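# Flip the upside-down gear on the furnace tray

## Task

Find the gear on the furnace tray that rests with its domed back facing up, flip it over, and set it down in an unoccupied spot on the tray with its small end on top; the gripper must have released it at the end.

## Robot and tools

Robot: two arms, left_arm and right_arm, each with six joints and a parallel gripper. Four cameras: cam_head_left, cam_head_right (fixed head views), cam_left_wrist and cam_right_wrist (fisheye, on the hands).

World frame: one shared frame with its origin on the table top midway between the arms. +z is up, +x points away from the robot over the table, and left_arm sits on the +y side. The arm names do not correspond to image sides. Gripper poses in results are given as end_effector_position (metres) and end_effector_quat_wxyz in this frame. That position is the point between the finger pads, roughly 1 cm short of the fingertips; fingers extend along the gripper's +z and close along its y. Reported hand positions can be somewhat wrong, more so at long reach.

execute_actions, argument actions: a list holding one item or nothing. An empty list just reads back the state. A motion item is {"rows": [...], "steps": n} with n from 1 to 15 (default 15), each step lasting 1/30 s. Each row drives one step; if there are fewer rows than steps the final row is held. A wait item is {"steps": n} with n up to 300 and no rows; it sends nothing new and returns once that many steps have elapsed since the previous result. Optional pictures (true/false) controls whether images come back; by default they do. A refused call moves nothing.

Each row is a single flat list of 14 numbers covering both arms, always all 14: left_arm waist, shoulder, elbow, wrist pitch, wrist yaw, wrist roll, opening, then the same seven for right_arm. Joint values are absolute target angles in radians (the same quantities printed under Joint positions), not offsets. Stated ranges per arm: waist -2.880 to 2.880, shoulder 0.000 to 3.142, elbow 0.000 to 3.019, wrist pitch -1.693 to 1.571, wrist yaw -1.571 to 1.571, wrist roll -2.094 to 2.094. True joint ends may differ by up to 0.019 rad. A target beyond a range by more than 0.019 rad and farther out than the current angle causes refusal; a target past the real end is clipped there and the result may say "joint sent to its limit" (possibly referring to an earlier action). Opening is an absolute value from -1 (closed) to +1 (fully open, pads 0.094 m apart).

Motion is throttled: each step the commanded angle may lead the measured angle by at most 0.264 rad (waist), 0.32 (shoulder), 0.276 (elbow), 0.33 (wrist pitch), 0.186 (wrist yaw), 0.522 (wrist roll), and targets are shrunk if they would move a gripper more than 70 mm from where it is. Distant targets therefore take several actions. Between calls, arms keep heading for the last row sent until they settle or a step is HELD; fingers keep moving regardless. Time spent thinking counts as running time.

Gripping: grip_measured is the measured finger opening on the command scale; each gripper has a small fixed reading bias (about 1 mm). To hold a part, command about 0.03 below grip_measured for a firm grasp, less for a gentle one. Pad force tops out near 50 to 62 N and is weaker on very thin parts. Brief disturbances may pull on held parts or nudge loose ones.

Result lines: the state line lists each arm's pose. Joint positions and Joint velocities give, per arm, the six joints (rad, rad/s) then pad gap (m, m/s). "joint command not followed" means a clearance check altered or blocked joint targets; the rest of the row still ran. HELD marks steps where all or part of your row was not sent. MOTOR HOT appears from 85 °C when holding loads; at 100 °C an OVER-TEMPERATURE FAULT drops that arm until it cools, so don't hold a part longer than needed.

zoom_image: camera (one of the four names) and region [x0, y0, x1, y1] in image pixels, origin top-left, at most 504 by 504; returns a detailed crop of that camera's latest image. All images are 504x504. Camera calibration (intrinsics K, distortion, T_world_to_cam) is supplied and may be slightly off; wrist camera poses follow the arm's joint readings.

finished_scene: argument scene, the number of the current scene. Only call it once the gear is flipped, resting small end up in a free tray spot, and released. Answering without a tool call ends everything.

Avoid: dropping or knocking anything off the table, letting the arms collide or push on each other, slamming into the tray or table, and very hard pushes. Smooth, economical motion is preferred.

Each tool is called after ">>>" by a JSON object that holds its "op" and its "data", one argument or row to a line.

## Session

>>> {"op": "execute_actions", "data": {
  "actions": []
}}

Scene clock: 0.00 s of 6000.00 s.
left_arm: end_effector_position=(-0.0188, -0.0936, +0.1656) grip_measured=+1.000 end_effector_quat_wxyz=(+0.158, +0.780, +0.140, -0.589) | right_arm: end_effector_position=(+0.8476, -0.3158, +0.2171) grip_measured=+1.000 end_effector_quat_wxyz=(+0.134, +0.127, +0.886, +0.425)
Joint positions: left_arm=[-0.908  1.511  0.86  -1.162  1.305  1.906  0.094] | right_arm=[-0.157  2.359  2.461 -1.25  -0.848  0.378  0.094]
Joint velocities: left_arm=[-0.015 -0.005 -0.012  0.002 -0.022  0.007  0.   ] | right_arm=[ 0.005 -0.005 -0.002  0.002 -0.022 -0.007  0.   ]

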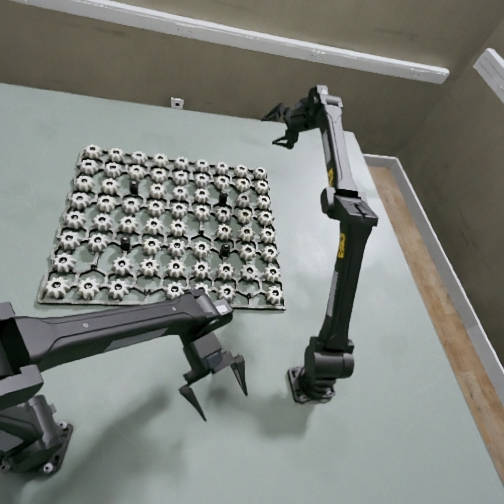

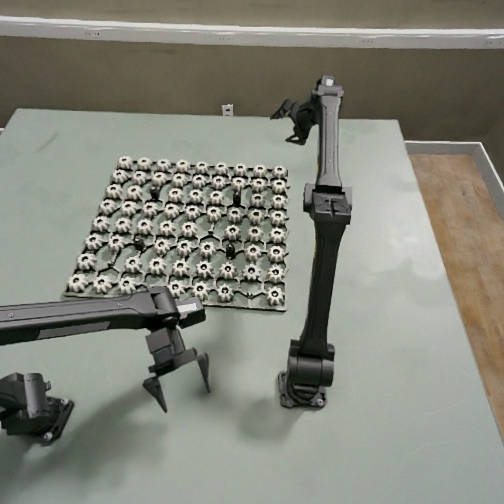

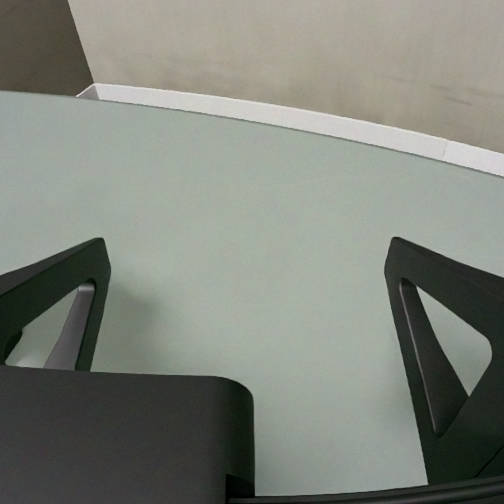

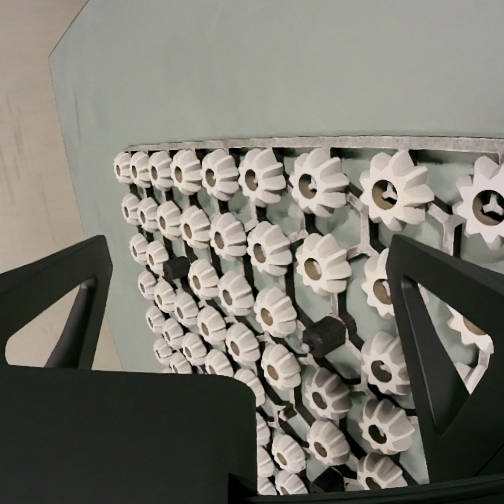

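>>> {"op": "zoom_image", "data": {
  "camera": "cam_head_left",
  "region": [30, 130, 300, 330]
}}

>>> {"op": "zoom_image", "data": {
  "camera": "cam_head_right",
  "region": [50, 140, 310, 330]
}}

Region (30, 130, 300, 330) of cam_head_left's 504x504 image, scaled by 1.867, with more detail than that image has; it fills the top 373 rows of this view, and the rest is white.

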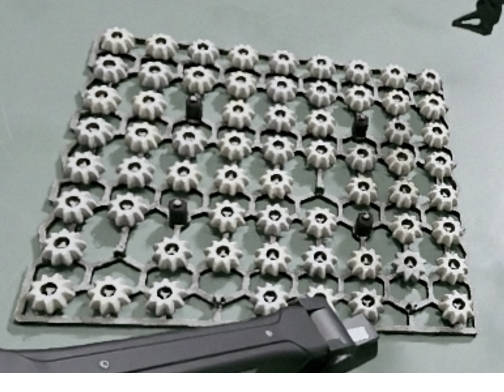

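Region (50, 140, 310, 330) of cam_head_right's 504x504 image, scaled by 1.938, with more detail than that image has; it fills the top 368 rows of this view, and the rest is white.

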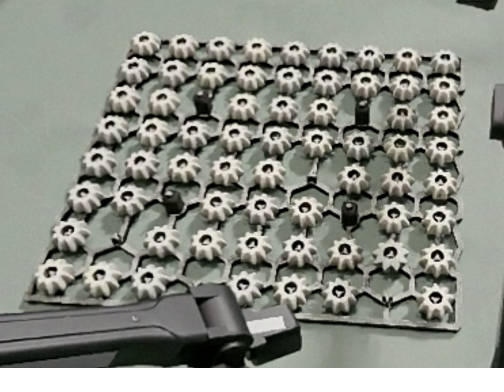

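>>> {"op": "zoom_image", "data": {
  "camera": "cam_head_right",
  "region": [200, 235, 300, 320]
}}

>>> {"op": "zoom_image", "data": {
  "camera": "cam_head_left",
  "region": [200, 235, 300, 320]
}}

Region (200, 235, 300, 320) of cam_head_right's 504x504 image, scaled by 5.040, with more detail than that image has; it fills the top 428 rows of this view, and the rest is white.

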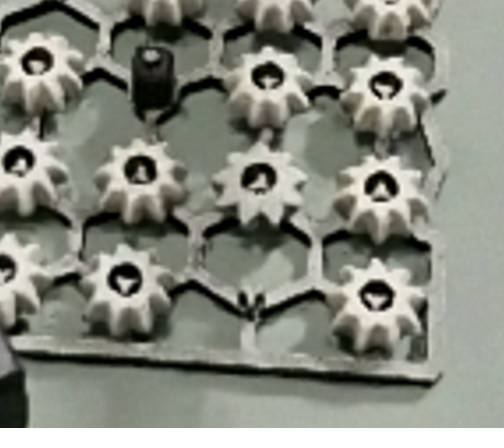

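Region (200, 235, 300, 320) of cam_head_left's 504x504 image, scaled by 5.040, with more detail than that image has; it fills the top 428 rows of this view, and the rest is white.

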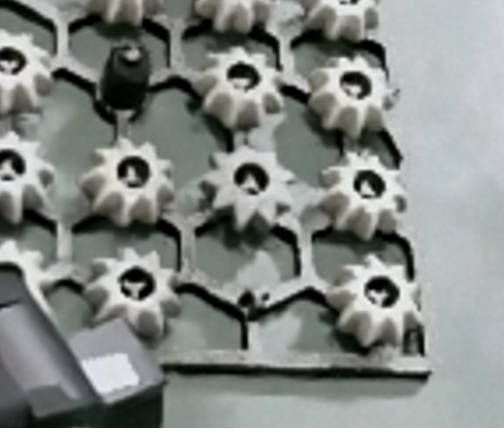

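>>> {"op": "execute_actions", "data": {
  "actions": [
    {"rows":[[0.16,1.2,1.2,-1.2,0,0,1,0.3,1.4,1.3,-1.47,0,0,1]],"steps":15}
  ],
  "pictures": false
}}

>>> {"op": "execute_actions", "data": {
  "actions": [
    {"steps":30}
  ]
}}

Scene clock: 6.30 s of 6000.00 s.
left_arm: end_effector_position=(+0.1917, -0.0415, +0.2322) grip_measured=+1.000 end_effector_quat_wxyz=(+0.200, +0.806, +0.465, -0.307) | right_arm: end_effector_position=(+0.6743, -0.1873, +0.1758) grip_measured=+1.000 end_effector_quat_wxyz=(+0.011, -0.017, +0.982, +0.188)
Joint positions: left_arm=[-0.508  1.27   1.055 -1.176  0.732  1.359  0.094] | right_arm=[ 0.122  2.032  1.952 -1.404 -0.369  0.162  0.094]
Joint velocities: left_arm=[ 1.167 -0.298  0.354 -0.012 -1.179 -1.37   0.   ] | right_arm=[ 0.904 -0.933 -1.194 -0.134  0.974 -0.33   0.   ]
Steps of this call (steps 1 to 90: nothing new was sent; then 2.80 s passed at rest; steps 91 to 105: all 15 steps of this action). Readings (joint positions):
91: left_arm=[-0.903 1.505 0.863 -1.163 1.274 1.881] | right_arm=[-0.153 2.352 2.447 -1.255 -0.822 0.362]
92: left_arm=[-0.892 1.495 0.867 -1.165 1.239 1.850] | right_arm=[-0.149 2.334 2.414 -1.272 -0.790 0.343]
94: left_arm=[-0.853 1.458 0.883 -1.169 1.170 1.786] | right_arm=[-0.130 2.296 2.345 -1.306 -0.729 0.307]
98: left_arm=[-0.748 1.375 0.942 -1.173 1.031 1.652] | right_arm=[-0.062 2.210 2.207 -1.356 -0.604 0.246]
105: the state above

Scene clock: 7.30 s of 6000.00 s.
left_arm: end_effector_position=(+0.3695, +0.2931, +0.2469) grip_measured=+1.000 end_effector_quat_wxyz=(+0.152, +0.003, +0.988, +0.004) | right_arm: end_effector_position=(+0.4185, -0.2240, +0.2344) grip_measured=+1.000 end_effector_quat_wxyz=(+0.001, -0.175, +0.985, +0.001)
Joint positions: left_arm=[ 0.175  1.215  1.142 -1.193 -0.002  0.024  0.094] | right_arm=[ 0.302  1.387  1.295 -1.476 -0.001  0.008  0.094]
Joint velocities: left_arm=[ 0.015  0.015 -0.012 -0.007 -0.095 -0.154  0.   ] | right_arm=[ 0.005 -0.005 -0.007 -0.012  0.022  0.007  0.   ]
Steps of this call (steps 1 to 30: the robot went on to your last target). Readings (joint positions):
1: left_arm=[-0.466 1.261 1.067 -1.177 0.682 1.310] | right_arm=[0.153 1.999 1.909 -1.408 -0.327 0.150]
2: left_arm=[-0.423 1.252 1.077 -1.178 0.631 1.259] | right_arm=[0.183 1.963 1.861 -1.413 -0.283 0.138]
4: left_arm=[-0.332 1.240 1.092 -1.178 0.525 1.155] | right_arm=[0.242 1.881 1.755 -1.422 -0.185 0.114]
8: left_arm=[-0.138 1.233 1.104 -1.179 0.308 0.941] | right_arm=[0.322 1.679 1.520 -1.437 -0.050 0.076]
30: the state above
camera_calibration (this result's frames):
cam_left_wrist: T_world_to_cam=[[-0.000473161, -0.999947, -0.0103186, 0.296799], [-0.953035, -0.0026742, 0.30285, 0.285408], [-0.302861, 0.00997732, -0.952983, 0.467073], [0, 0, 0, 1]] pos_world=[0.413602, 0.292886, 0.361739]
cam_right_wrist: T_world_to_cam=[[0.346154, -0.93808, -0.0135546, -0.352235], [-0.746231, -0.28406, 0.602038, 0.109255], [-0.56861, -0.198283, -0.798353, 0.504319], [0, 0, 0, 1]] pos_world=[0.490218, -0.199392, 0.332074]

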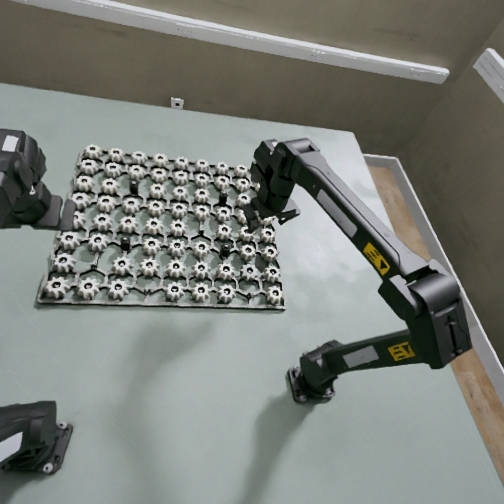

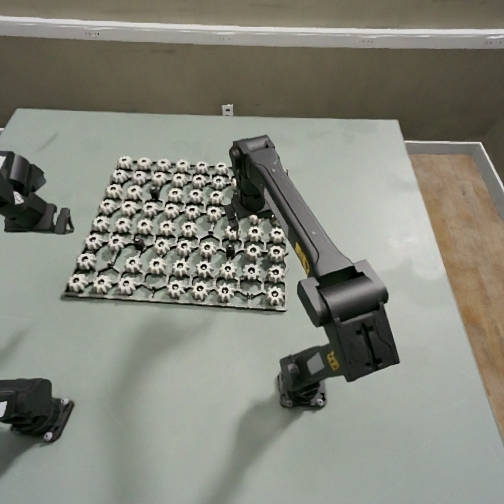

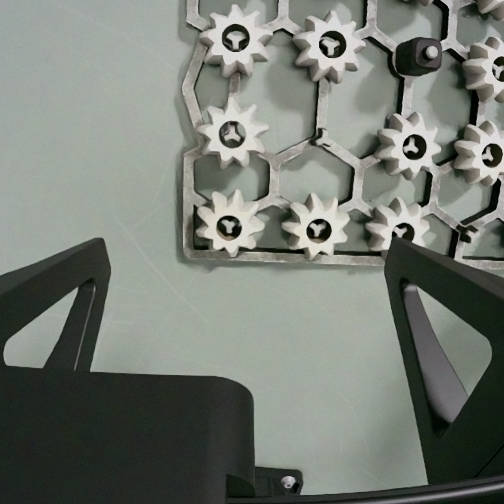

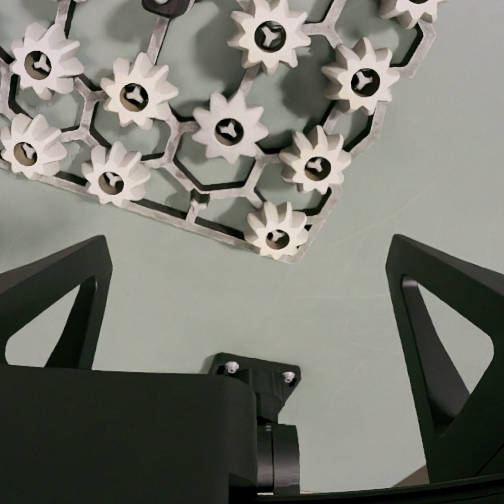

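>>> {"op": "execute_actions", "data": {
  "actions": [
    {"rows":[[0.1,1.21,1.1,-0.3,0.6,0.8,1,0.31,1.395,1.24,-1.41,0,-0.06,0.9],[0.1,1.21,1.1,-0.3,0.6,0.8,1,0.32,1.40,1.19,-1.36,0,-0.12,0.8],[0.1,1.21,1.1,-0.3,0.6,0.8,1,0.33,1.40,1.14,-1.31,0,-0.18,0.7],[0.1,1.21,1.1,-0.3,0.6,0.8,1,0.34,1.41,1.09,-1.25,0,-0.24,0.6],[0.1,1.21,1.1,-0.3,0.6,0.8,1,0.345,1.41,1.04,-1.2,0,-0.3,0.57],[0.1,1.21,1.1,-0.3,0.6,0.8,1,0.35,1.414,1.0,-1.15,0,-0.35,0.57],[0.1,1.21,1.1,-0.3,0.6,0.8,1,0.35,1.414,0.96,-1.117,0,-0.38,0.57]],"steps":15}
  ],
  "pictures": false
}}

>>> {"op": "execute_actions", "data": {
  "actions": [
    {"rows":[[-0.036,1.21,0.66,0.577,1.377,1.571,1,0.35,1.414,0.96,-1.117,0,-0.38,0.57]],"steps":15}
  ]
}}

Scene clock: 13.33 s of 6000.00 s.
left_arm: end_effector_position=(+0.4810, +0.1571, +0.3684) grip_measured=+1.000 end_effector_quat_wxyz=(+0.565, +0.465, +0.679, -0.060) | right_arm: end_effector_position=(+0.3701, -0.2240, +0.0881) grip_measured=+0.572 end_effector_quat_wxyz=(-0.026, -0.367, +0.930, -0.000)
Joint positions: left_arm=[ 0.096  1.212  1.086 -0.317  0.597  0.756  0.094] | right_arm=[ 0.35   1.421  0.926 -1.129 -0.001 -0.344  0.074]
Joint velocities: left_arm=[-0.024  0.015  0.002  0.032 -0.007  0.315  0.   ] | right_arm=[ 0.005 -0.024  0.002  0.09   0.022 -0.168  0.   ]
Steps of this call (steps 1 to 30: the robot went on to your last target; steps 31 to 90: nothing new was sent; then 2.53 s passed at rest; steps 91 to 105: all 15 steps of this action). Readings (joint positions):
91: left_arm=[0.174 1.213 1.131 -1.133 0.081 0.088] | right_arm=[0.302 1.386 1.288 -1.464 -0.001 -0.002]
92: left_arm=[0.167 1.210 1.114 -1.024 0.182 0.187] | right_arm=[0.302 1.383 1.270 -1.434 -0.001 -0.021]
94: left_arm=[0.140 1.212 1.092 -0.812 0.381 0.382] | right_arm=[0.309 1.380 1.198 -1.347 -0.001 -0.083]
98: left_arm=[0.098 1.215 1.086 -0.421 0.592 0.625] | right_arm=[0.340 1.392 0.997 -1.171 -0.001 -0.238]
105: the state above

Scene clock: 13.83 s of 6000.00 s.
left_arm: end_effector_position=(+0.3390, +0.0570, +0.2622) grip_measured=+1.000 end_effector_quat_wxyz=(+0.655, +0.691, +0.285, -0.113) | right_arm: end_effector_position=(+0.3707, -0.2237, +0.0881) grip_measured=+0.572 end_effector_quat_wxyz=(-0.025, -0.380, +0.925, +0.000)
Joint positions: left_arm=[-0.023  1.214  0.646  0.275  1.154  1.276  0.094] | right_arm=[ 0.35   1.421  0.926 -1.126 -0.001 -0.372  0.074]
Joint velocities: left_arm=[ 0.005 -0.015  0.017 -0.002  0.007 -0.066  0.   ] | right_arm=[ 0.005  0.005 -0.017 -0.007  0.007 -0.051  0.001]
A step of this action was HELD (marked below), so the robot has no last target. An arm can still carry out its HELD step.
Steps of this call (steps 1 to 15: all 15 steps of this action). Readings (joint positions):
1: left_arm=[0.095 1.211 1.066 -0.274 0.644 0.800] | right_arm=[0.350 1.421 0.926 -1.127 -0.001 -0.350]
2: left_arm=[0.089 1.205 1.028 -0.202 0.701 0.856] | right_arm=[0.350 1.421 0.926 -1.126 -0.001 -0.355]
4: left_arm=[0.061 1.198 0.928 -0.074 0.814 0.967] | right_arm=[0.350 1.421 0.926 -1.126 -0.001 -0.361]
8: left_arm=[-0.007 1.207 0.693 0.271 1.150 1.263] | right_arm=[0.350 1.421 0.926 -1.126 -0.001 -0.368]
9: left_arm=[-0.022 1.210 0.658 0.303 1.169 1.280] | right_arm=[0.350 1.421 0.926 -1.126 -0.001 -0.369] HELD
10: left_arm=[-0.028 1.211 0.646 0.288 1.162 1.280] | right_arm=[0.350 1.421 0.926 -1.126 -0.001 -0.370] HELD
11: left_arm=[-0.027 1.214 0.644 0.278 1.158 1.279] | right_arm=[0.350 1.421 0.926 -1.126 -0.001 -0.370] HELD
12: left_arm=[-0.026 1.214 0.645 0.275 1.154 1.278] | right_arm=[0.350 1.421 0.926 -1.126 -0.001 -0.371] HELD
13: left_arm=[-0.024 1.214 0.646 0.275 1.154 1.277] | right_arm=[0.350 1.421 0.926 -1.126 -0.001 -0.371] HELD
14: left_arm=[-0.023 1.214 0.646 0.275 1.154 1.276] | right_arm=[0.350 1.421 0.926 -1.126 -0.001 -0.372] HELD
15: the state above HELD
joint command not followed: on one or more control steps a check withheld the commanded joint targets of the left arm, and it was not sent them on those steps. On the call's last step the targets were still withheld.
cause: the commanded joint targets would bring two parts of the arm too close to each other (its wrist (the part past joint 4) and its wrist camera, with joints 5 (wrist yaw) and 6 (wrist roll) between them); next, command targets that bring no two parts of the arm closer together.
camera_calibration (this result's frames):
cam_left_wrist: T_world_to_cam=[[-0.545559, -0.0239048, -0.837731, 0.406984], [0.536162, 0.758309, -0.370806, -0.120518], [0.644124, -0.651456, -0.400886, 0.0466192], [0, 0, 0, 1]] pos_world=[0.256622, 0.131489, 0.314944]
cam_right_wrist: T_world_to_cam=[[0.702974, -0.710523, -0.0313804, -0.417242], [-0.531533, -0.554178, 0.640594, 0.0183542], [-0.472547, -0.433641, -0.767239, 0.269457], [0, 0, 0, 1]] pos_world=[0.430398, -0.169441, 0.181887]

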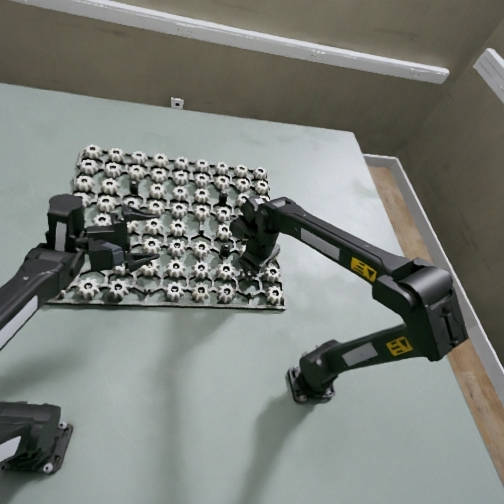

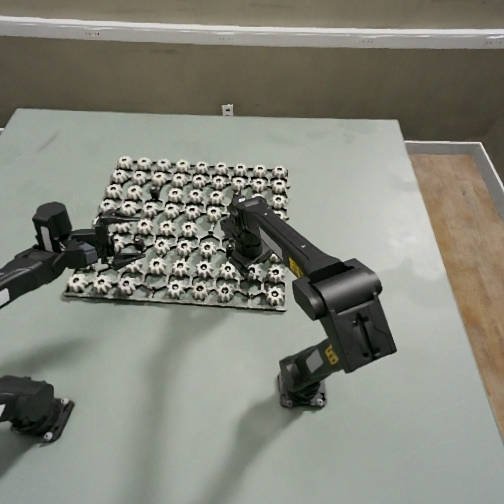

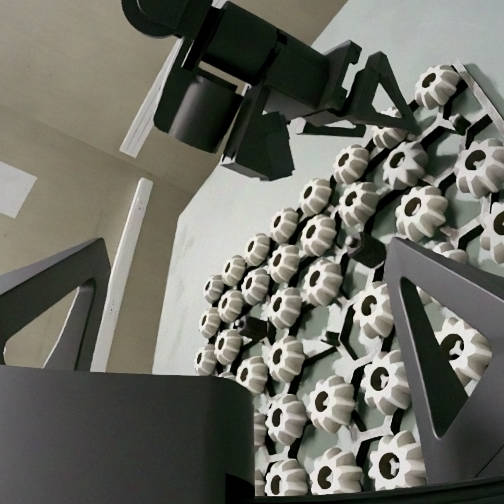

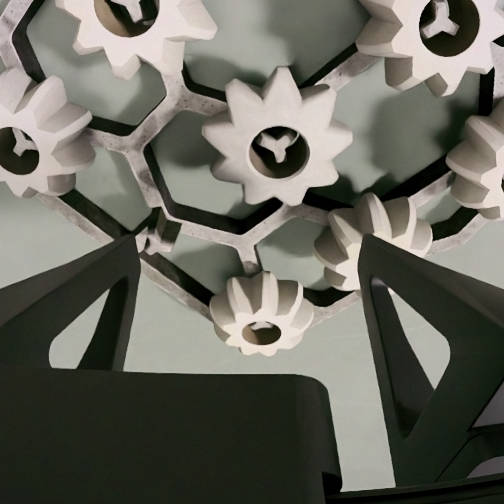

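>>> {"op": "execute_actions", "data": {
  "actions": [
    {"rows":[[-0.036,1.21,0.66,0.4,1.1,0.6,1,0.348,1.43,0.96,-1.08,0,-0.5,0.5],[-0.036,1.21,0.66,0.4,1.1,0.6,1,0.346,1.44,0.96,-1.05,0,-0.6,0.5],[-0.036,1.21,0.66,0.4,1.1,0.3,1,0.346,1.45,0.955,-1.03,0,-0.68,0.5],[-0.036,1.21,0.66,0.5,1.1,0.0,1,0.346,1.46,0.955,-1.01,0,-0.68,0.5],[-0.036,1.21,0.66,0.577,1.1,-1.257,1,0.346,1.472,0.952,-1.006,0,-0.68,0.5]],"steps":15}
  ],
  "pictures": false
}}

>>> {"op": "execute_actions", "data": {
  "actions": [
    {"rows":[[-0.036,1.21,0.66,0.577,1.377,-1.257,1,0.346,1.472,0.952,-1.006,0,-0.68,0.5]],"steps":10}
  ]
}}

Scene clock: 17.93 s of 6000.00 s.
left_arm: end_effector_position=(+0.3489, +0.0576, +0.2824) grip_measured=+1.000 end_effector_quat_wxyz=(+0.665, +0.636, +0.355, -0.166) | right_arm: end_effector_position=(+0.3941, -0.2136, +0.0753) grip_measured=+0.502 end_effector_quat_wxyz=(+0.012, -0.508, +0.861, -0.001)
Joint positions: left_arm=[-0.023  1.214  0.646  0.425  1.121  0.945  0.094] | right_arm=[ 0.35   1.457  0.926 -1.015 -0.001 -0.659  0.071]
Joint velocities: left_arm=[-0.015 -0.015 -0.002  0.3   -0.081 -0.901  0.   ] | right_arm=[-0.015  0.005  0.002 -0.017  0.037 -0.051 -0.   ]
Steps of this call (steps 1 to 90: nothing new was sent; then 0.60 s passed at rest; steps 91 to 105: all 15 steps of this action). Readings (joint positions):
91: left_arm=[-0.023 1.214 0.646 0.275 1.152 1.269] | right_arm=[0.350 1.421 0.926 -1.119 -0.001 -0.391]
92: left_arm=[-0.023 1.214 0.646 0.275 1.150 1.259] | right_arm=[0.350 1.421 0.926 -1.104 -0.001 -0.427]
94: left_arm=[-0.023 1.214 0.646 0.280 1.144 1.228] | right_arm=[0.350 1.423 0.926 -1.060 -0.001 -0.513]
98: left_arm=[-0.023 1.214 0.646 0.330 1.134 1.139] | right_arm=[0.350 1.446 0.926 -1.019 -0.001 -0.608]
105: the state above

Scene clock: 18.27 s of 6000.00 s.
left_arm: end_effector_position=(+0.3311, +0.0532, +0.2948) grip_measured=+1.000 end_effector_quat_wxyz=(+0.640, +0.602, +0.385, -0.282) | right_arm: end_effector_position=(+0.3941, -0.2136, +0.0753) grip_measured=+0.502 end_effector_quat_wxyz=(+0.012, -0.513, +0.858, -0.001)
Joint positions: left_arm=[-0.023  1.214  0.646  0.501  1.235  0.649  0.094] | right_arm=[ 0.35   1.457  0.926 -1.015 -0.001 -0.671  0.071]
Joint velocities: left_arm=[ 0.015 -0.005 -0.002  0.134  0.3   -0.93   0.   ] | right_arm=[-0.005 -0.005  0.002 -0.002 -0.007 -0.007  0.001]
Steps of this call (steps 1 to 10: all 10 steps of this action). Readings (joint positions):
1: left_arm=[-0.023 1.214 0.646 0.435 1.124 0.916] | right_arm=[0.350 1.457 0.926 -1.015 -0.001 -0.662]
2: left_arm=[-0.023 1.214 0.646 0.445 1.133 0.887] | right_arm=[0.350 1.457 0.926 -1.015 -0.001 -0.664]
4: left_arm=[-0.023 1.214 0.646 0.462 1.158 0.828] | right_arm=[0.350 1.457 0.926 -1.015 -0.001 -0.667]
8: left_arm=[-0.023 1.214 0.646 0.490 1.210 0.709] | right_arm=[0.350 1.457 0.926 -1.015 -0.001 -0.670]
10: the state above
camera_calibration (this result's frames):
cam_left_wrist: T_world_to_cam=[[-0.826793, -0.118927, -0.549791, 0.443183], [0.352591, 0.651979, -0.671269, 0.0537353], [0.438285, -0.748852, -0.497119, 0.164082], [0, 0, 0, 1]] pos_world=[0.275559, 0.140545, 0.361297]
cam_right_wrist: T_world_to_cam=[[0.882267, -0.470744, 0.00238373, -0.448873], [-0.381771, -0.712533, 0.588683, -0.0443774], [-0.27542, -0.520286, -0.80836, 0.181928], [0, 0, 0, 1]] pos_world=[0.42919, -0.14827, 0.174258]

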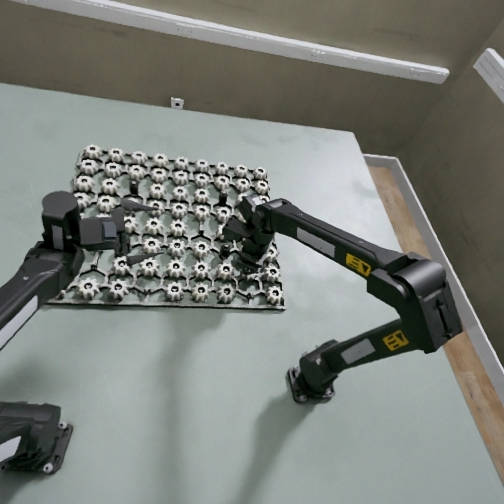

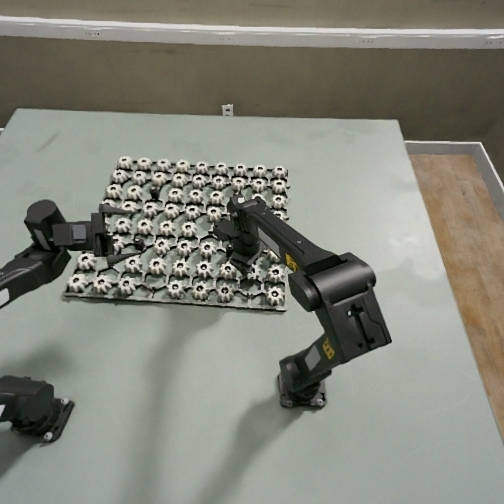

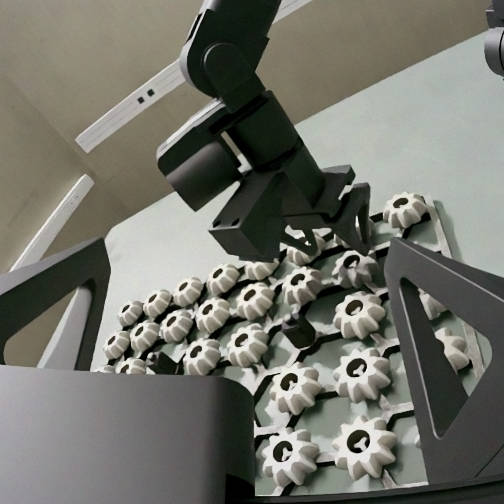

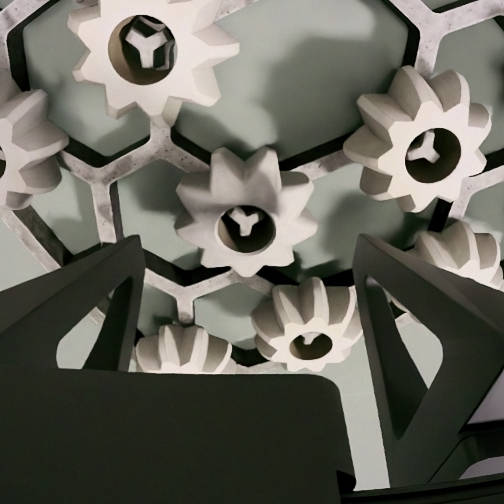

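>>> {"op": "execute_actions", "data": {
  "actions": [
    {"rows":[[-0.036,1.21,0.66,0.577,1.377,-1.257,1,0.332,1.475,0.935,-1.0,0,-0.68,0.5],[-0.036,1.21,0.66,0.577,1.377,-1.257,1,0.332,1.48,0.93,-0.99,0,-0.68,0.5],[-0.036,1.21,0.66,0.577,1.377,-1.257,1,0.332,1.486,0.925,-0.985,0,-0.68,0.5],[-0.036,1.21,0.66,0.577,1.377,-1.257,1,0.332,1.492,0.92,-0.98,0,-0.68,0.5],[-0.036,1.21,0.66,0.577,1.377,-1.257,1,0.332,1.498,0.915,-0.97,0,-0.68,0.5],[-0.036,1.21,0.66,0.577,1.377,-1.257,1,0.332,1.504,0.91,-0.962,0,-0.68,0.5],[-0.036,1.21,0.66,0.577,1.377,-1.257,1,0.332,1.51,0.905,-0.956,0,-0.68,0.5]],"steps":15}
  ]
}}

Scene clock: 20.13 s of 6000.00 s.
left_arm: end_effector_position=(+0.3078, +0.0511, +0.3029) grip_measured=+1.000 end_effector_quat_wxyz=(+0.192, +0.181, +0.684, -0.680) | right_arm: end_effector_position=(+0.3934, -0.2187, +0.0529) grip_measured=+0.502 end_effector_quat_wxyz=(+0.004, -0.509, +0.861, -0.000)
Joint positions: left_arm=[-0.023  1.214  0.646  0.562  1.373 -1.031  0.094] | right_arm=[ 0.338  1.496  0.899 -0.966 -0.001 -0.673  0.071]
Joint velocities: left_arm=[-0.015  0.015 -0.002  0.007  0.022 -0.916  0.   ] | right_arm=[-0.005 -0.015 -0.002  0.002  0.022 -0.051 -0.   ]
Steps of this call (steps 1 to 41: the robot went on to your last target; steps 42 to 56: all 15 steps of this action). Readings (joint positions):
42: left_arm=[-0.023 1.214 0.646 0.560 1.369 -0.611] | right_arm=[0.349 1.457 0.926 -1.014 -0.001 -0.673]
43: left_arm=[-0.023 1.214 0.646 0.560 1.369 -0.641] | right_arm=[0.347 1.457 0.926 -1.011 -0.001 -0.673]
45: left_arm=[-0.023 1.214 0.646 0.560 1.370 -0.701] | right_arm=[0.343 1.459 0.926 -1.000 -0.001 -0.673]
49: left_arm=[-0.023 1.214 0.646 0.561 1.371 -0.821] | right_arm=[0.338 1.476 0.915 -0.971 -0.001 -0.673]
56: the state above
camera_calibration (this result's frames):
cam_left_wrist: T_world_to_cam=[[-0.505432, -0.0122449, 0.862779, -0.104117], [-0.716502, 0.563106, -0.411749, 0.323716], [-0.480794, -0.826294, -0.293385, 0.40186], [0, 0, 0, 1]] pos_world=[0.372531, 0.148493, 0.341019]
cam_right_wrist: T_world_to_cam=[[0.877513, -0.479489, -0.00783155, -0.450094], [-0.379842, -0.704933, 0.598991, -0.0346859], [-0.29273, -0.522648, -0.800718, 0.166955], [0, 0, 0, 1]] pos_world=[0.430661, -0.153007, 0.150935]

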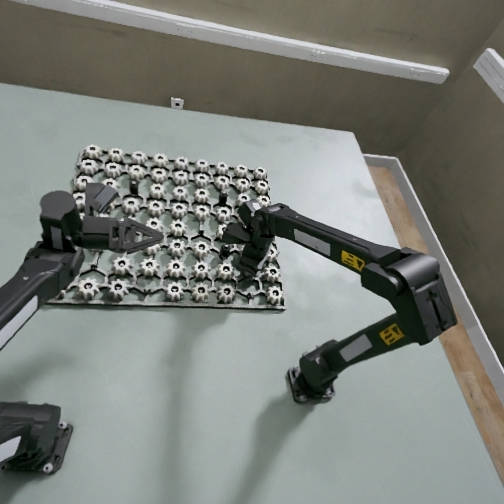

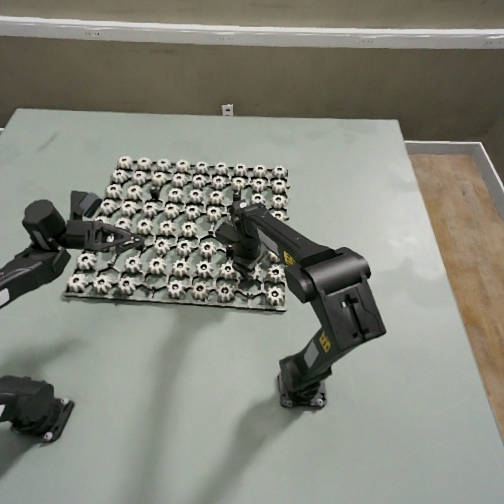

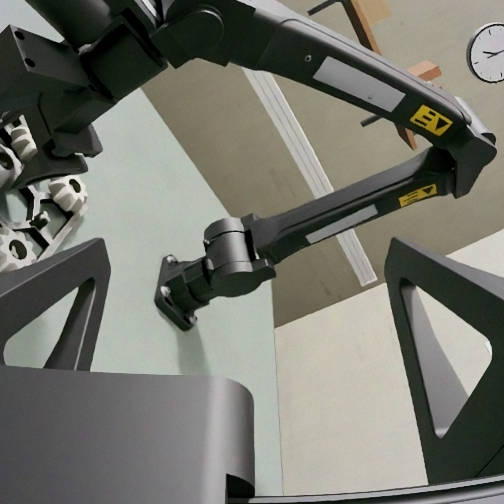

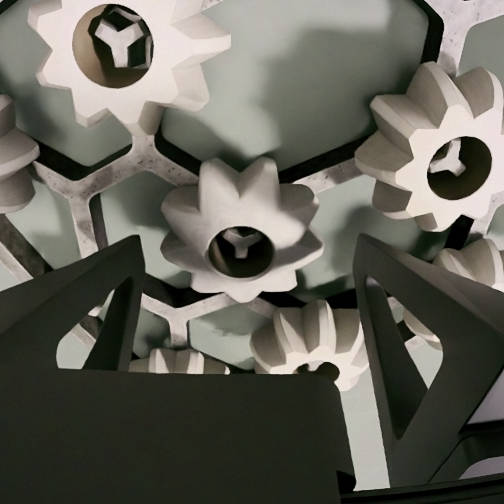

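>>> {"op": "execute_actions", "data": {
  "actions": [
    {"rows":[[-0.036,1.21,0.66,0.577,1.377,-1.257,1,0.325,1.51,0.897,-0.95,0,-0.68,0.5],[-0.036,1.21,0.66,0.577,1.377,-1.257,1,0.325,1.513,0.89,-0.943,0,-0.68,0.5],[-0.036,1.21,0.66,0.577,1.377,-1.257,1,0.325,1.517,0.884,-0.935,0,-0.68,0.5],[-0.036,1.21,0.66,0.577,1.377,-1.257,1,0.325,1.521,0.878,-0.927,0,-0.68,0.5],[-0.036,1.21,0.66,0.577,1.377,-1.257,1,0.325,1.525,0.872,-0.917,0,-0.68,0.5],[-0.036,1.21,0.66,0.577,1.377,-1.257,1,0.325,1.529,0.866,-0.907,0,-0.68,0.5]],"steps":15}
  ]
}}

Scene clock: 22.10 s of 6000.00 s.
left_arm: end_effector_position=(+0.3077, +0.0511, +0.3029) grip_measured=+1.000 end_effector_quat_wxyz=(+0.118, +0.106, +0.700, -0.697) | right_arm: end_effector_position=(+0.3883, -0.2233, +0.0359) grip_measured=+0.502 end_effector_quat_wxyz=(+0.003, -0.507, +0.862, +0.000)
Joint positions: left_arm=[-0.023  1.214  0.646  0.562  1.373 -1.247  0.094] | right_arm=[ 0.332  1.511  0.862 -0.917 -0.001 -0.673  0.071]
Joint velocities: left_arm=[-0.005 -0.015  0.012  0.007  0.037  0.022  0.   ] | right_arm=[-0.015 -0.005 -0.002  0.017 -0.022 -0.037  0.   ]
Steps of this call (steps 1 to 30: the robot went on to your last target; steps 31 to 44: nothing new was sent; steps 45 to 59: all 15 steps of this action). Readings (joint positions):
45: left_arm=[-0.023 1.214 0.646 0.562 1.373 -1.247] | right_arm=[0.338 1.496 0.899 -0.964 -0.001 -0.673]
46: left_arm=[-0.023 1.214 0.646 0.562 1.373 -1.247] | right_arm=[0.337 1.496 0.898 -0.961 -0.001 -0.673]
48: left_arm=[-0.023 1.214 0.646 0.562 1.373 -1.247] | right_arm=[0.335 1.496 0.891 -0.948 -0.001 -0.673]
52: left_arm=[-0.023 1.214 0.646 0.562 1.373 -1.247] | right_arm=[0.332 1.502 0.870 -0.922 -0.001 -0.673]
59: the state above
camera_calibration (this result's frames):
cam_left_wrist: T_world_to_cam=[[-0.308521, -0.00866916, 0.951178, -0.191727], [-0.788111, 0.562253, -0.250505, 0.296858], [-0.532631, -0.82692, -0.180299, 0.383521], [0, 0, 0, 1]] pos_world=[0.379081, 0.14857, 0.325879]
cam_right_wrist: T_world_to_cam=[[0.874545, -0.484846, -0.00973755, -0.447918], [-0.382444, -0.701905, 0.600888, -0.0280762], [-0.298173, -0.521779, -0.799274, 0.15169], [0, 0, 0, 1]] pos_world=[0.426217, -0.157729, 0.133751]

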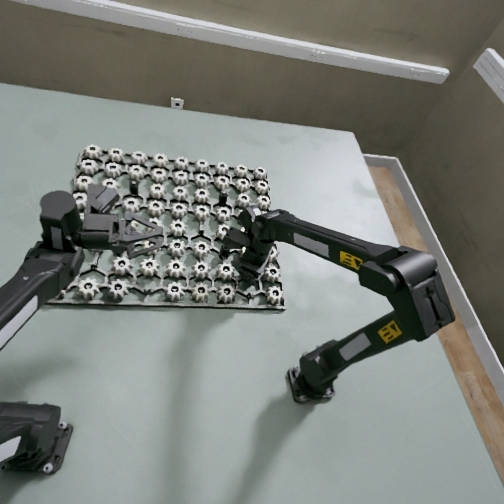

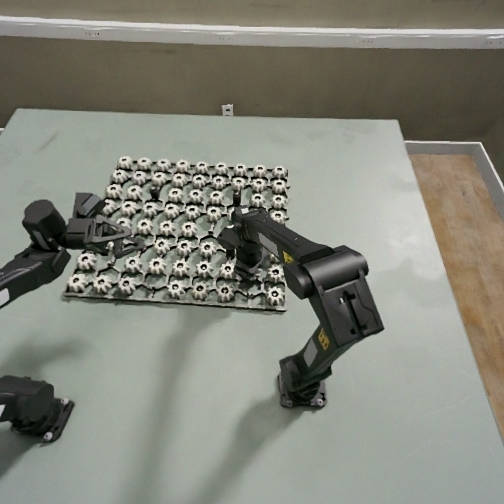

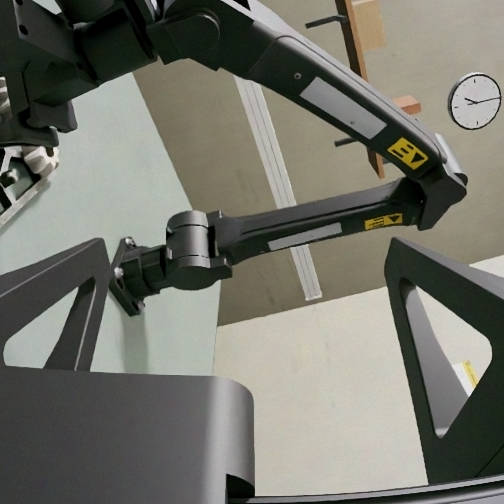

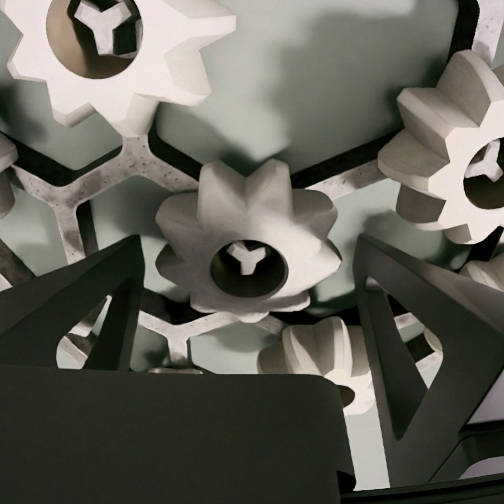

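>>> {"op": "execute_actions", "data": {
  "actions": [
    {"rows":[[-0.036,1.21,0.66,0.577,1.377,-1.257,1,0.325,1.534,0.862,-0.903,0,-0.58,0.5],[-0.036,1.21,0.66,0.577,1.377,-1.257,1,0.325,1.539,0.857,-0.895,0,-0.49,0.45]],"steps":12}
  ],
  "pictures": false
}}

>>> {"op": "execute_actions", "data": {
  "actions": [
    {"rows":[[-0.036,1.21,0.66,0.577,1.377,-1.257,1,0.325,1.539,0.857,-0.895,0,-0.49,0.35],[-0.036,1.21,0.66,0.577,1.377,-1.257,1,0.325,1.539,0.857,-0.895,0,-0.49,0.3],[-0.036,1.21,0.66,0.577,1.377,-1.257,1,0.325,1.539,0.857,-0.895,0,-0.49,0.25],[-0.036,1.21,0.66,0.577,1.377,-1.257,1,0.325,1.539,0.857,-0.895,0,-0.49,0.2],[-0.036,1.21,0.66,0.577,1.377,-1.257,1,0.325,1.539,0.857,-0.895,0,-0.49,0.15]],"steps":15}
  ]
}}

Scene clock: 23.80 s of 6000.00 s.
left_arm: end_effector_position=(+0.3076, +0.0511, +0.3029) grip_measured=+1.000 end_effector_quat_wxyz=(+0.118, +0.106, +0.700, -0.697) | right_arm: end_effector_position=(+0.3879, -0.2234, +0.0317) grip_measured=+0.452 end_effector_quat_wxyz=(+0.002, -0.436, +0.900, +0.000)
Joint positions: left_arm=[-0.023  1.214  0.646  0.562  1.374 -1.247  0.094] | right_arm=[ 0.332  1.518  0.856 -0.904 -0.001 -0.512  0.068]
Joint velocities: left_arm=[-0.005  0.005 -0.017 -0.002 -0.066 -0.022  0.   ] | right_arm=[-0.015 -0.015  0.012 -0.002  0.022  0.066  0.   ]
Steps of this call (steps 1 to 15: the robot went on to your last target; steps 16 to 39: nothing new was sent; steps 40 to 51: all 12 steps of this action). Readings (joint positions):
40: left_arm=[-0.023 1.214 0.646 0.562 1.374 -1.247] | right_arm=[0.332 1.511 0.862 -0.916 -0.001 -0.660]
41: left_arm=[-0.023 1.214 0.646 0.562 1.374 -1.247] | right_arm=[0.332 1.512 0.862 -0.913 -0.001 -0.631]
43: left_arm=[-0.023 1.214 0.646 0.562 1.374 -1.247] | right_arm=[0.332 1.514 0.860 -0.907 -0.001 -0.583]
47: left_arm=[-0.023 1.214 0.646 0.562 1.374 -1.247] | right_arm=[0.332 1.518 0.857 -0.904 -0.001 -0.532]
51: the state above

Scene clock: 24.30 s of 6000.00 s.
left_arm: end_effector_position=(+0.3076, +0.0511, +0.3029) grip_measured=+1.000 end_effector_quat_wxyz=(+0.118, +0.106, +0.700, -0.697) | right_arm: end_effector_position=(+0.3879, -0.2234, +0.0317) grip_measured=+0.176 end_effector_quat_wxyz=(+0.003, -0.430, +0.903, +0.000)
Joint positions: left_arm=[-0.023  1.214  0.646  0.562  1.374 -1.247  0.094] | right_arm=[ 0.332  1.518  0.856 -0.904 -0.001 -0.499  0.055]
Joint velocities: left_arm=[-0.015  0.015  0.007  0.002  0.022  0.037  0.   ] | right_arm=[ 0.005 -0.005  0.002 -0.002 -0.022 -0.007  0.   ]
Steps of this call (steps 1 to 15: all 15 steps of this action). Readings (joint positions):
1: left_arm=[-0.023 1.214 0.646 0.562 1.374 -1.247] | right_arm=[0.332 1.518 0.856 -0.904 -0.001 -0.509]
2: left_arm=[-0.023 1.214 0.646 0.562 1.374 -1.247] | right_arm=[0.332 1.518 0.856 -0.904 -0.001 -0.507]
4: left_arm=[-0.023 1.214 0.646 0.562 1.374 -1.247] | right_arm=[0.332 1.518 0.856 -0.904 -0.001 -0.503]
8: left_arm=[-0.023 1.214 0.646 0.562 1.374 -1.247] | right_arm=[0.332 1.518 0.856 -0.904 -0.001 -0.500]
15: the state above
camera_calibration (this result's frames):
cam_left_wrist: T_world_to_cam=[[-0.308524, -0.00854929, 0.951178, -0.191753], [-0.787897, 0.562553, -0.250506, 0.296726], [-0.532946, -0.826717, -0.180297, 0.383572], [0, 0, 0, 1]] pos_world=[0.379052, 0.148542, 0.325879]
cam_right_wrist: T_world_to_cam=[[0.777908, -0.628289, -0.0105738, -0.442242], [-0.497412, -0.625973, 0.600616, 0.0358052], [-0.383979, -0.461964, -0.799468, 0.194765], [0, 0, 0, 1]] pos_world=[0.436619, -0.165468, 0.129527]

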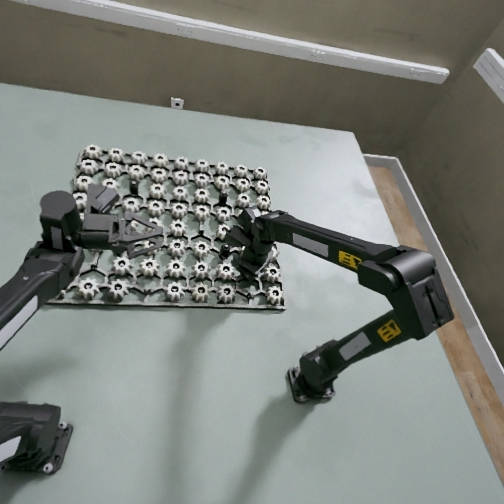

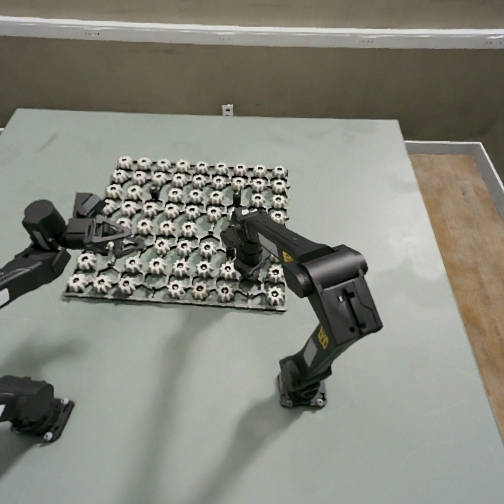

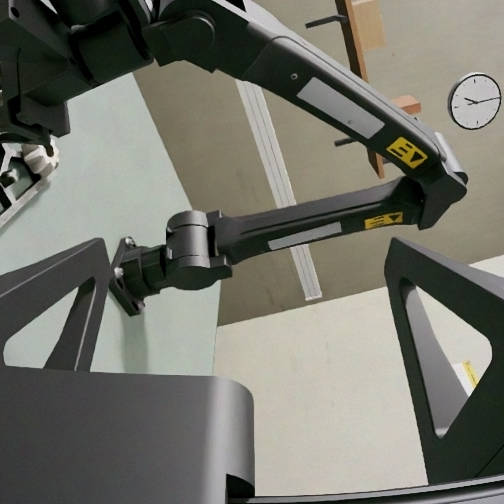

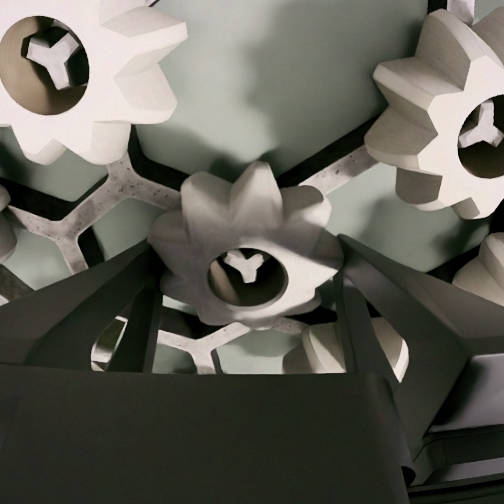

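>>> {"op": "execute_actions", "data": {
  "actions": [
    {"rows":[[-0.036,1.21,0.66,0.577,1.377,-1.4,1,0.33,1.515,0.885,-0.905,0,-0.495,0.13],[-0.036,1.21,0.66,0.577,1.377,-1.4,1,0.33,1.507,0.897,-0.91,0,-0.495,0.13],[-0.036,1.21,0.66,0.577,1.377,-1.4,1,0.33,1.5,0.903,-0.918,0,-0.495,0.13],[-0.036,1.21,0.66,0.577,1.377,-1.4,1,0.33,1.493,0.909,-0.929,0,-0.495,0.13],[-0.036,1.21,0.66,0.577,1.377,-1.4,1,0.33,1.486,0.915,-0.942,0,-0.495,0.13],[-0.036,1.21,0.66,0.577,1.377,-1.4,1,0.33,1.479,0.921,-0.955,0,-0.495,0.13],[-0.036,1.21,0.66,0.577,1.377,-1.4,1,0.33,1.472,0.927,-0.968,0,-0.495,0.13],[-0.036,1.21,0.66,0.577,1.377,-1.4,1,0.33,1.465,0.933,-0.981,0,-0.495,0.13],[-0.036,1.21,0.66,0.577,1.377,-1.4,1,0.33,1.458,0.939,-0.994,0,-0.495,0.13],[-0.036,1.21,0.66,0.577,1.377,-1.4,1,0.33,1.451,0.945,-1.007,0,-0.495,0.13],[-0.036,1.21,0.66,0.577,1.377,-1.4,1,0.33,1.444,0.951,-1.02,0,-0.495,0.13],[-0.036,1.21,0.66,0.577,1.377,-1.4,1,0.33,1.437,0.957,-1.033,0,-0.495,0.13],[-0.036,1.21,0.66,0.577,1.377,-1.4,1,0.33,1.43,0.963,-1.046,0,-0.495,0.13],[-0.036,1.21,0.66,0.577,1.377,-1.4,1,0.33,1.423,0.969,-1.059,0,-0.495,0.13]],"steps":15}
  ]
}}

Scene clock: 26.07 s of 6000.00 s.
left_arm: end_effector_position=(+0.3076, +0.0511, +0.3030) grip_measured=+1.000 end_effector_quat_wxyz=(+0.069, +0.058, +0.705, -0.703) | right_arm: end_effector_position=(+0.3844, -0.2251, +0.0678) grip_measured=+0.176 end_effector_quat_wxyz=(-0.009, -0.430, +0.903, +0.000)
Joint positions: left_arm=[-0.023  1.214  0.646  0.562  1.374 -1.385  0.094] | right_arm=[ 0.332  1.461  0.908 -1.036  0.    -0.499  0.055]
Joint velocities: left_arm=[-0.005 -0.005 -0.002 -0.002  0.095 -0.022  0.   ] | right_arm=[-0.015 -0.259  0.129 -0.276 -0.007  0.022 -0.   ]
Steps of this call (steps 1 to 15: the robot went on to your last target; steps 16 to 38: nothing new was sent; steps 39 to 53: all 15 steps of this action). Readings (joint positions):
39: left_arm=[-0.023 1.214 0.646 0.562 1.374 -1.269] | right_arm=[0.332 1.518 0.856 -0.904 -0.001 -0.499]
40: left_arm=[-0.023 1.214 0.646 0.562 1.374 -1.293] | right_arm=[0.332 1.518 0.856 -0.904 -0.001 -0.499]
42: left_arm=[-0.023 1.214 0.646 0.562 1.374 -1.329] | right_arm=[0.332 1.518 0.858 -0.908 -0.001 -0.499]
46: left_arm=[-0.023 1.214 0.646 0.562 1.374 -1.365] | right_arm=[0.332 1.515 0.872 -0.942 0.000 -0.499]
53: the state above
camera_calibration (this result's frames):
cam_left_wrist: T_world_to_cam=[[-0.175406, -0.00626748, 0.984476, -0.242984], [-0.814951, 0.561959, -0.141624, 0.27211], [-0.552347, -0.827142, -0.103679, 0.366362], [0, 0, 0, 1]] pos_world=[0.381494, 0.148596, 0.315733]
cam_right_wrist: T_world_to_cam=[[0.777575, -0.628442, -0.0209338, -0.439331], [-0.48435, -0.619855, 0.617402, 0.00649005], [-0.400977, -0.469937, -0.786369, 0.225325], [0, 0, 0, 1]] pos_world=[0.435106, -0.166182, 0.163985]

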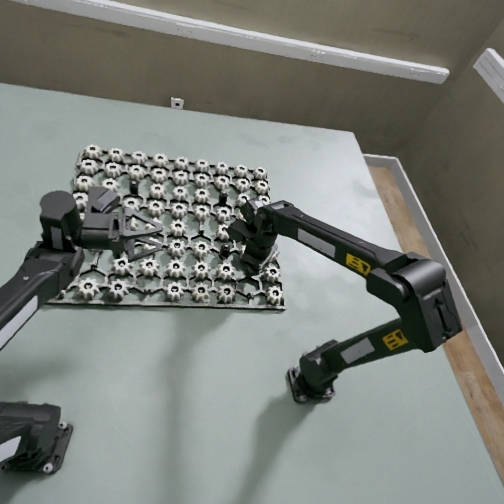

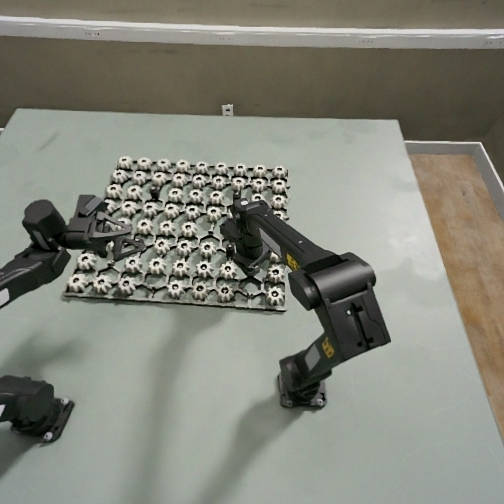

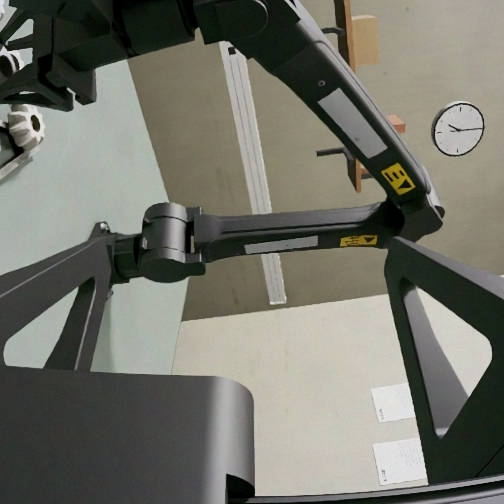

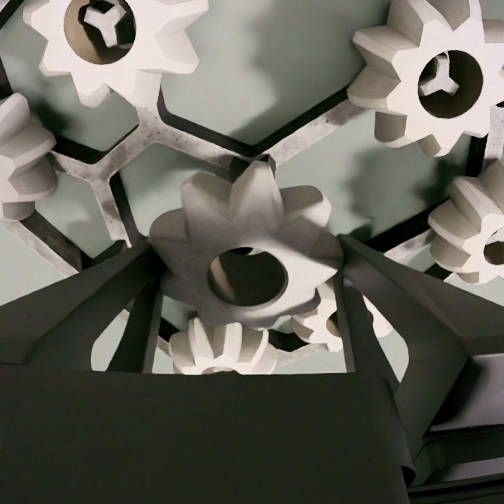

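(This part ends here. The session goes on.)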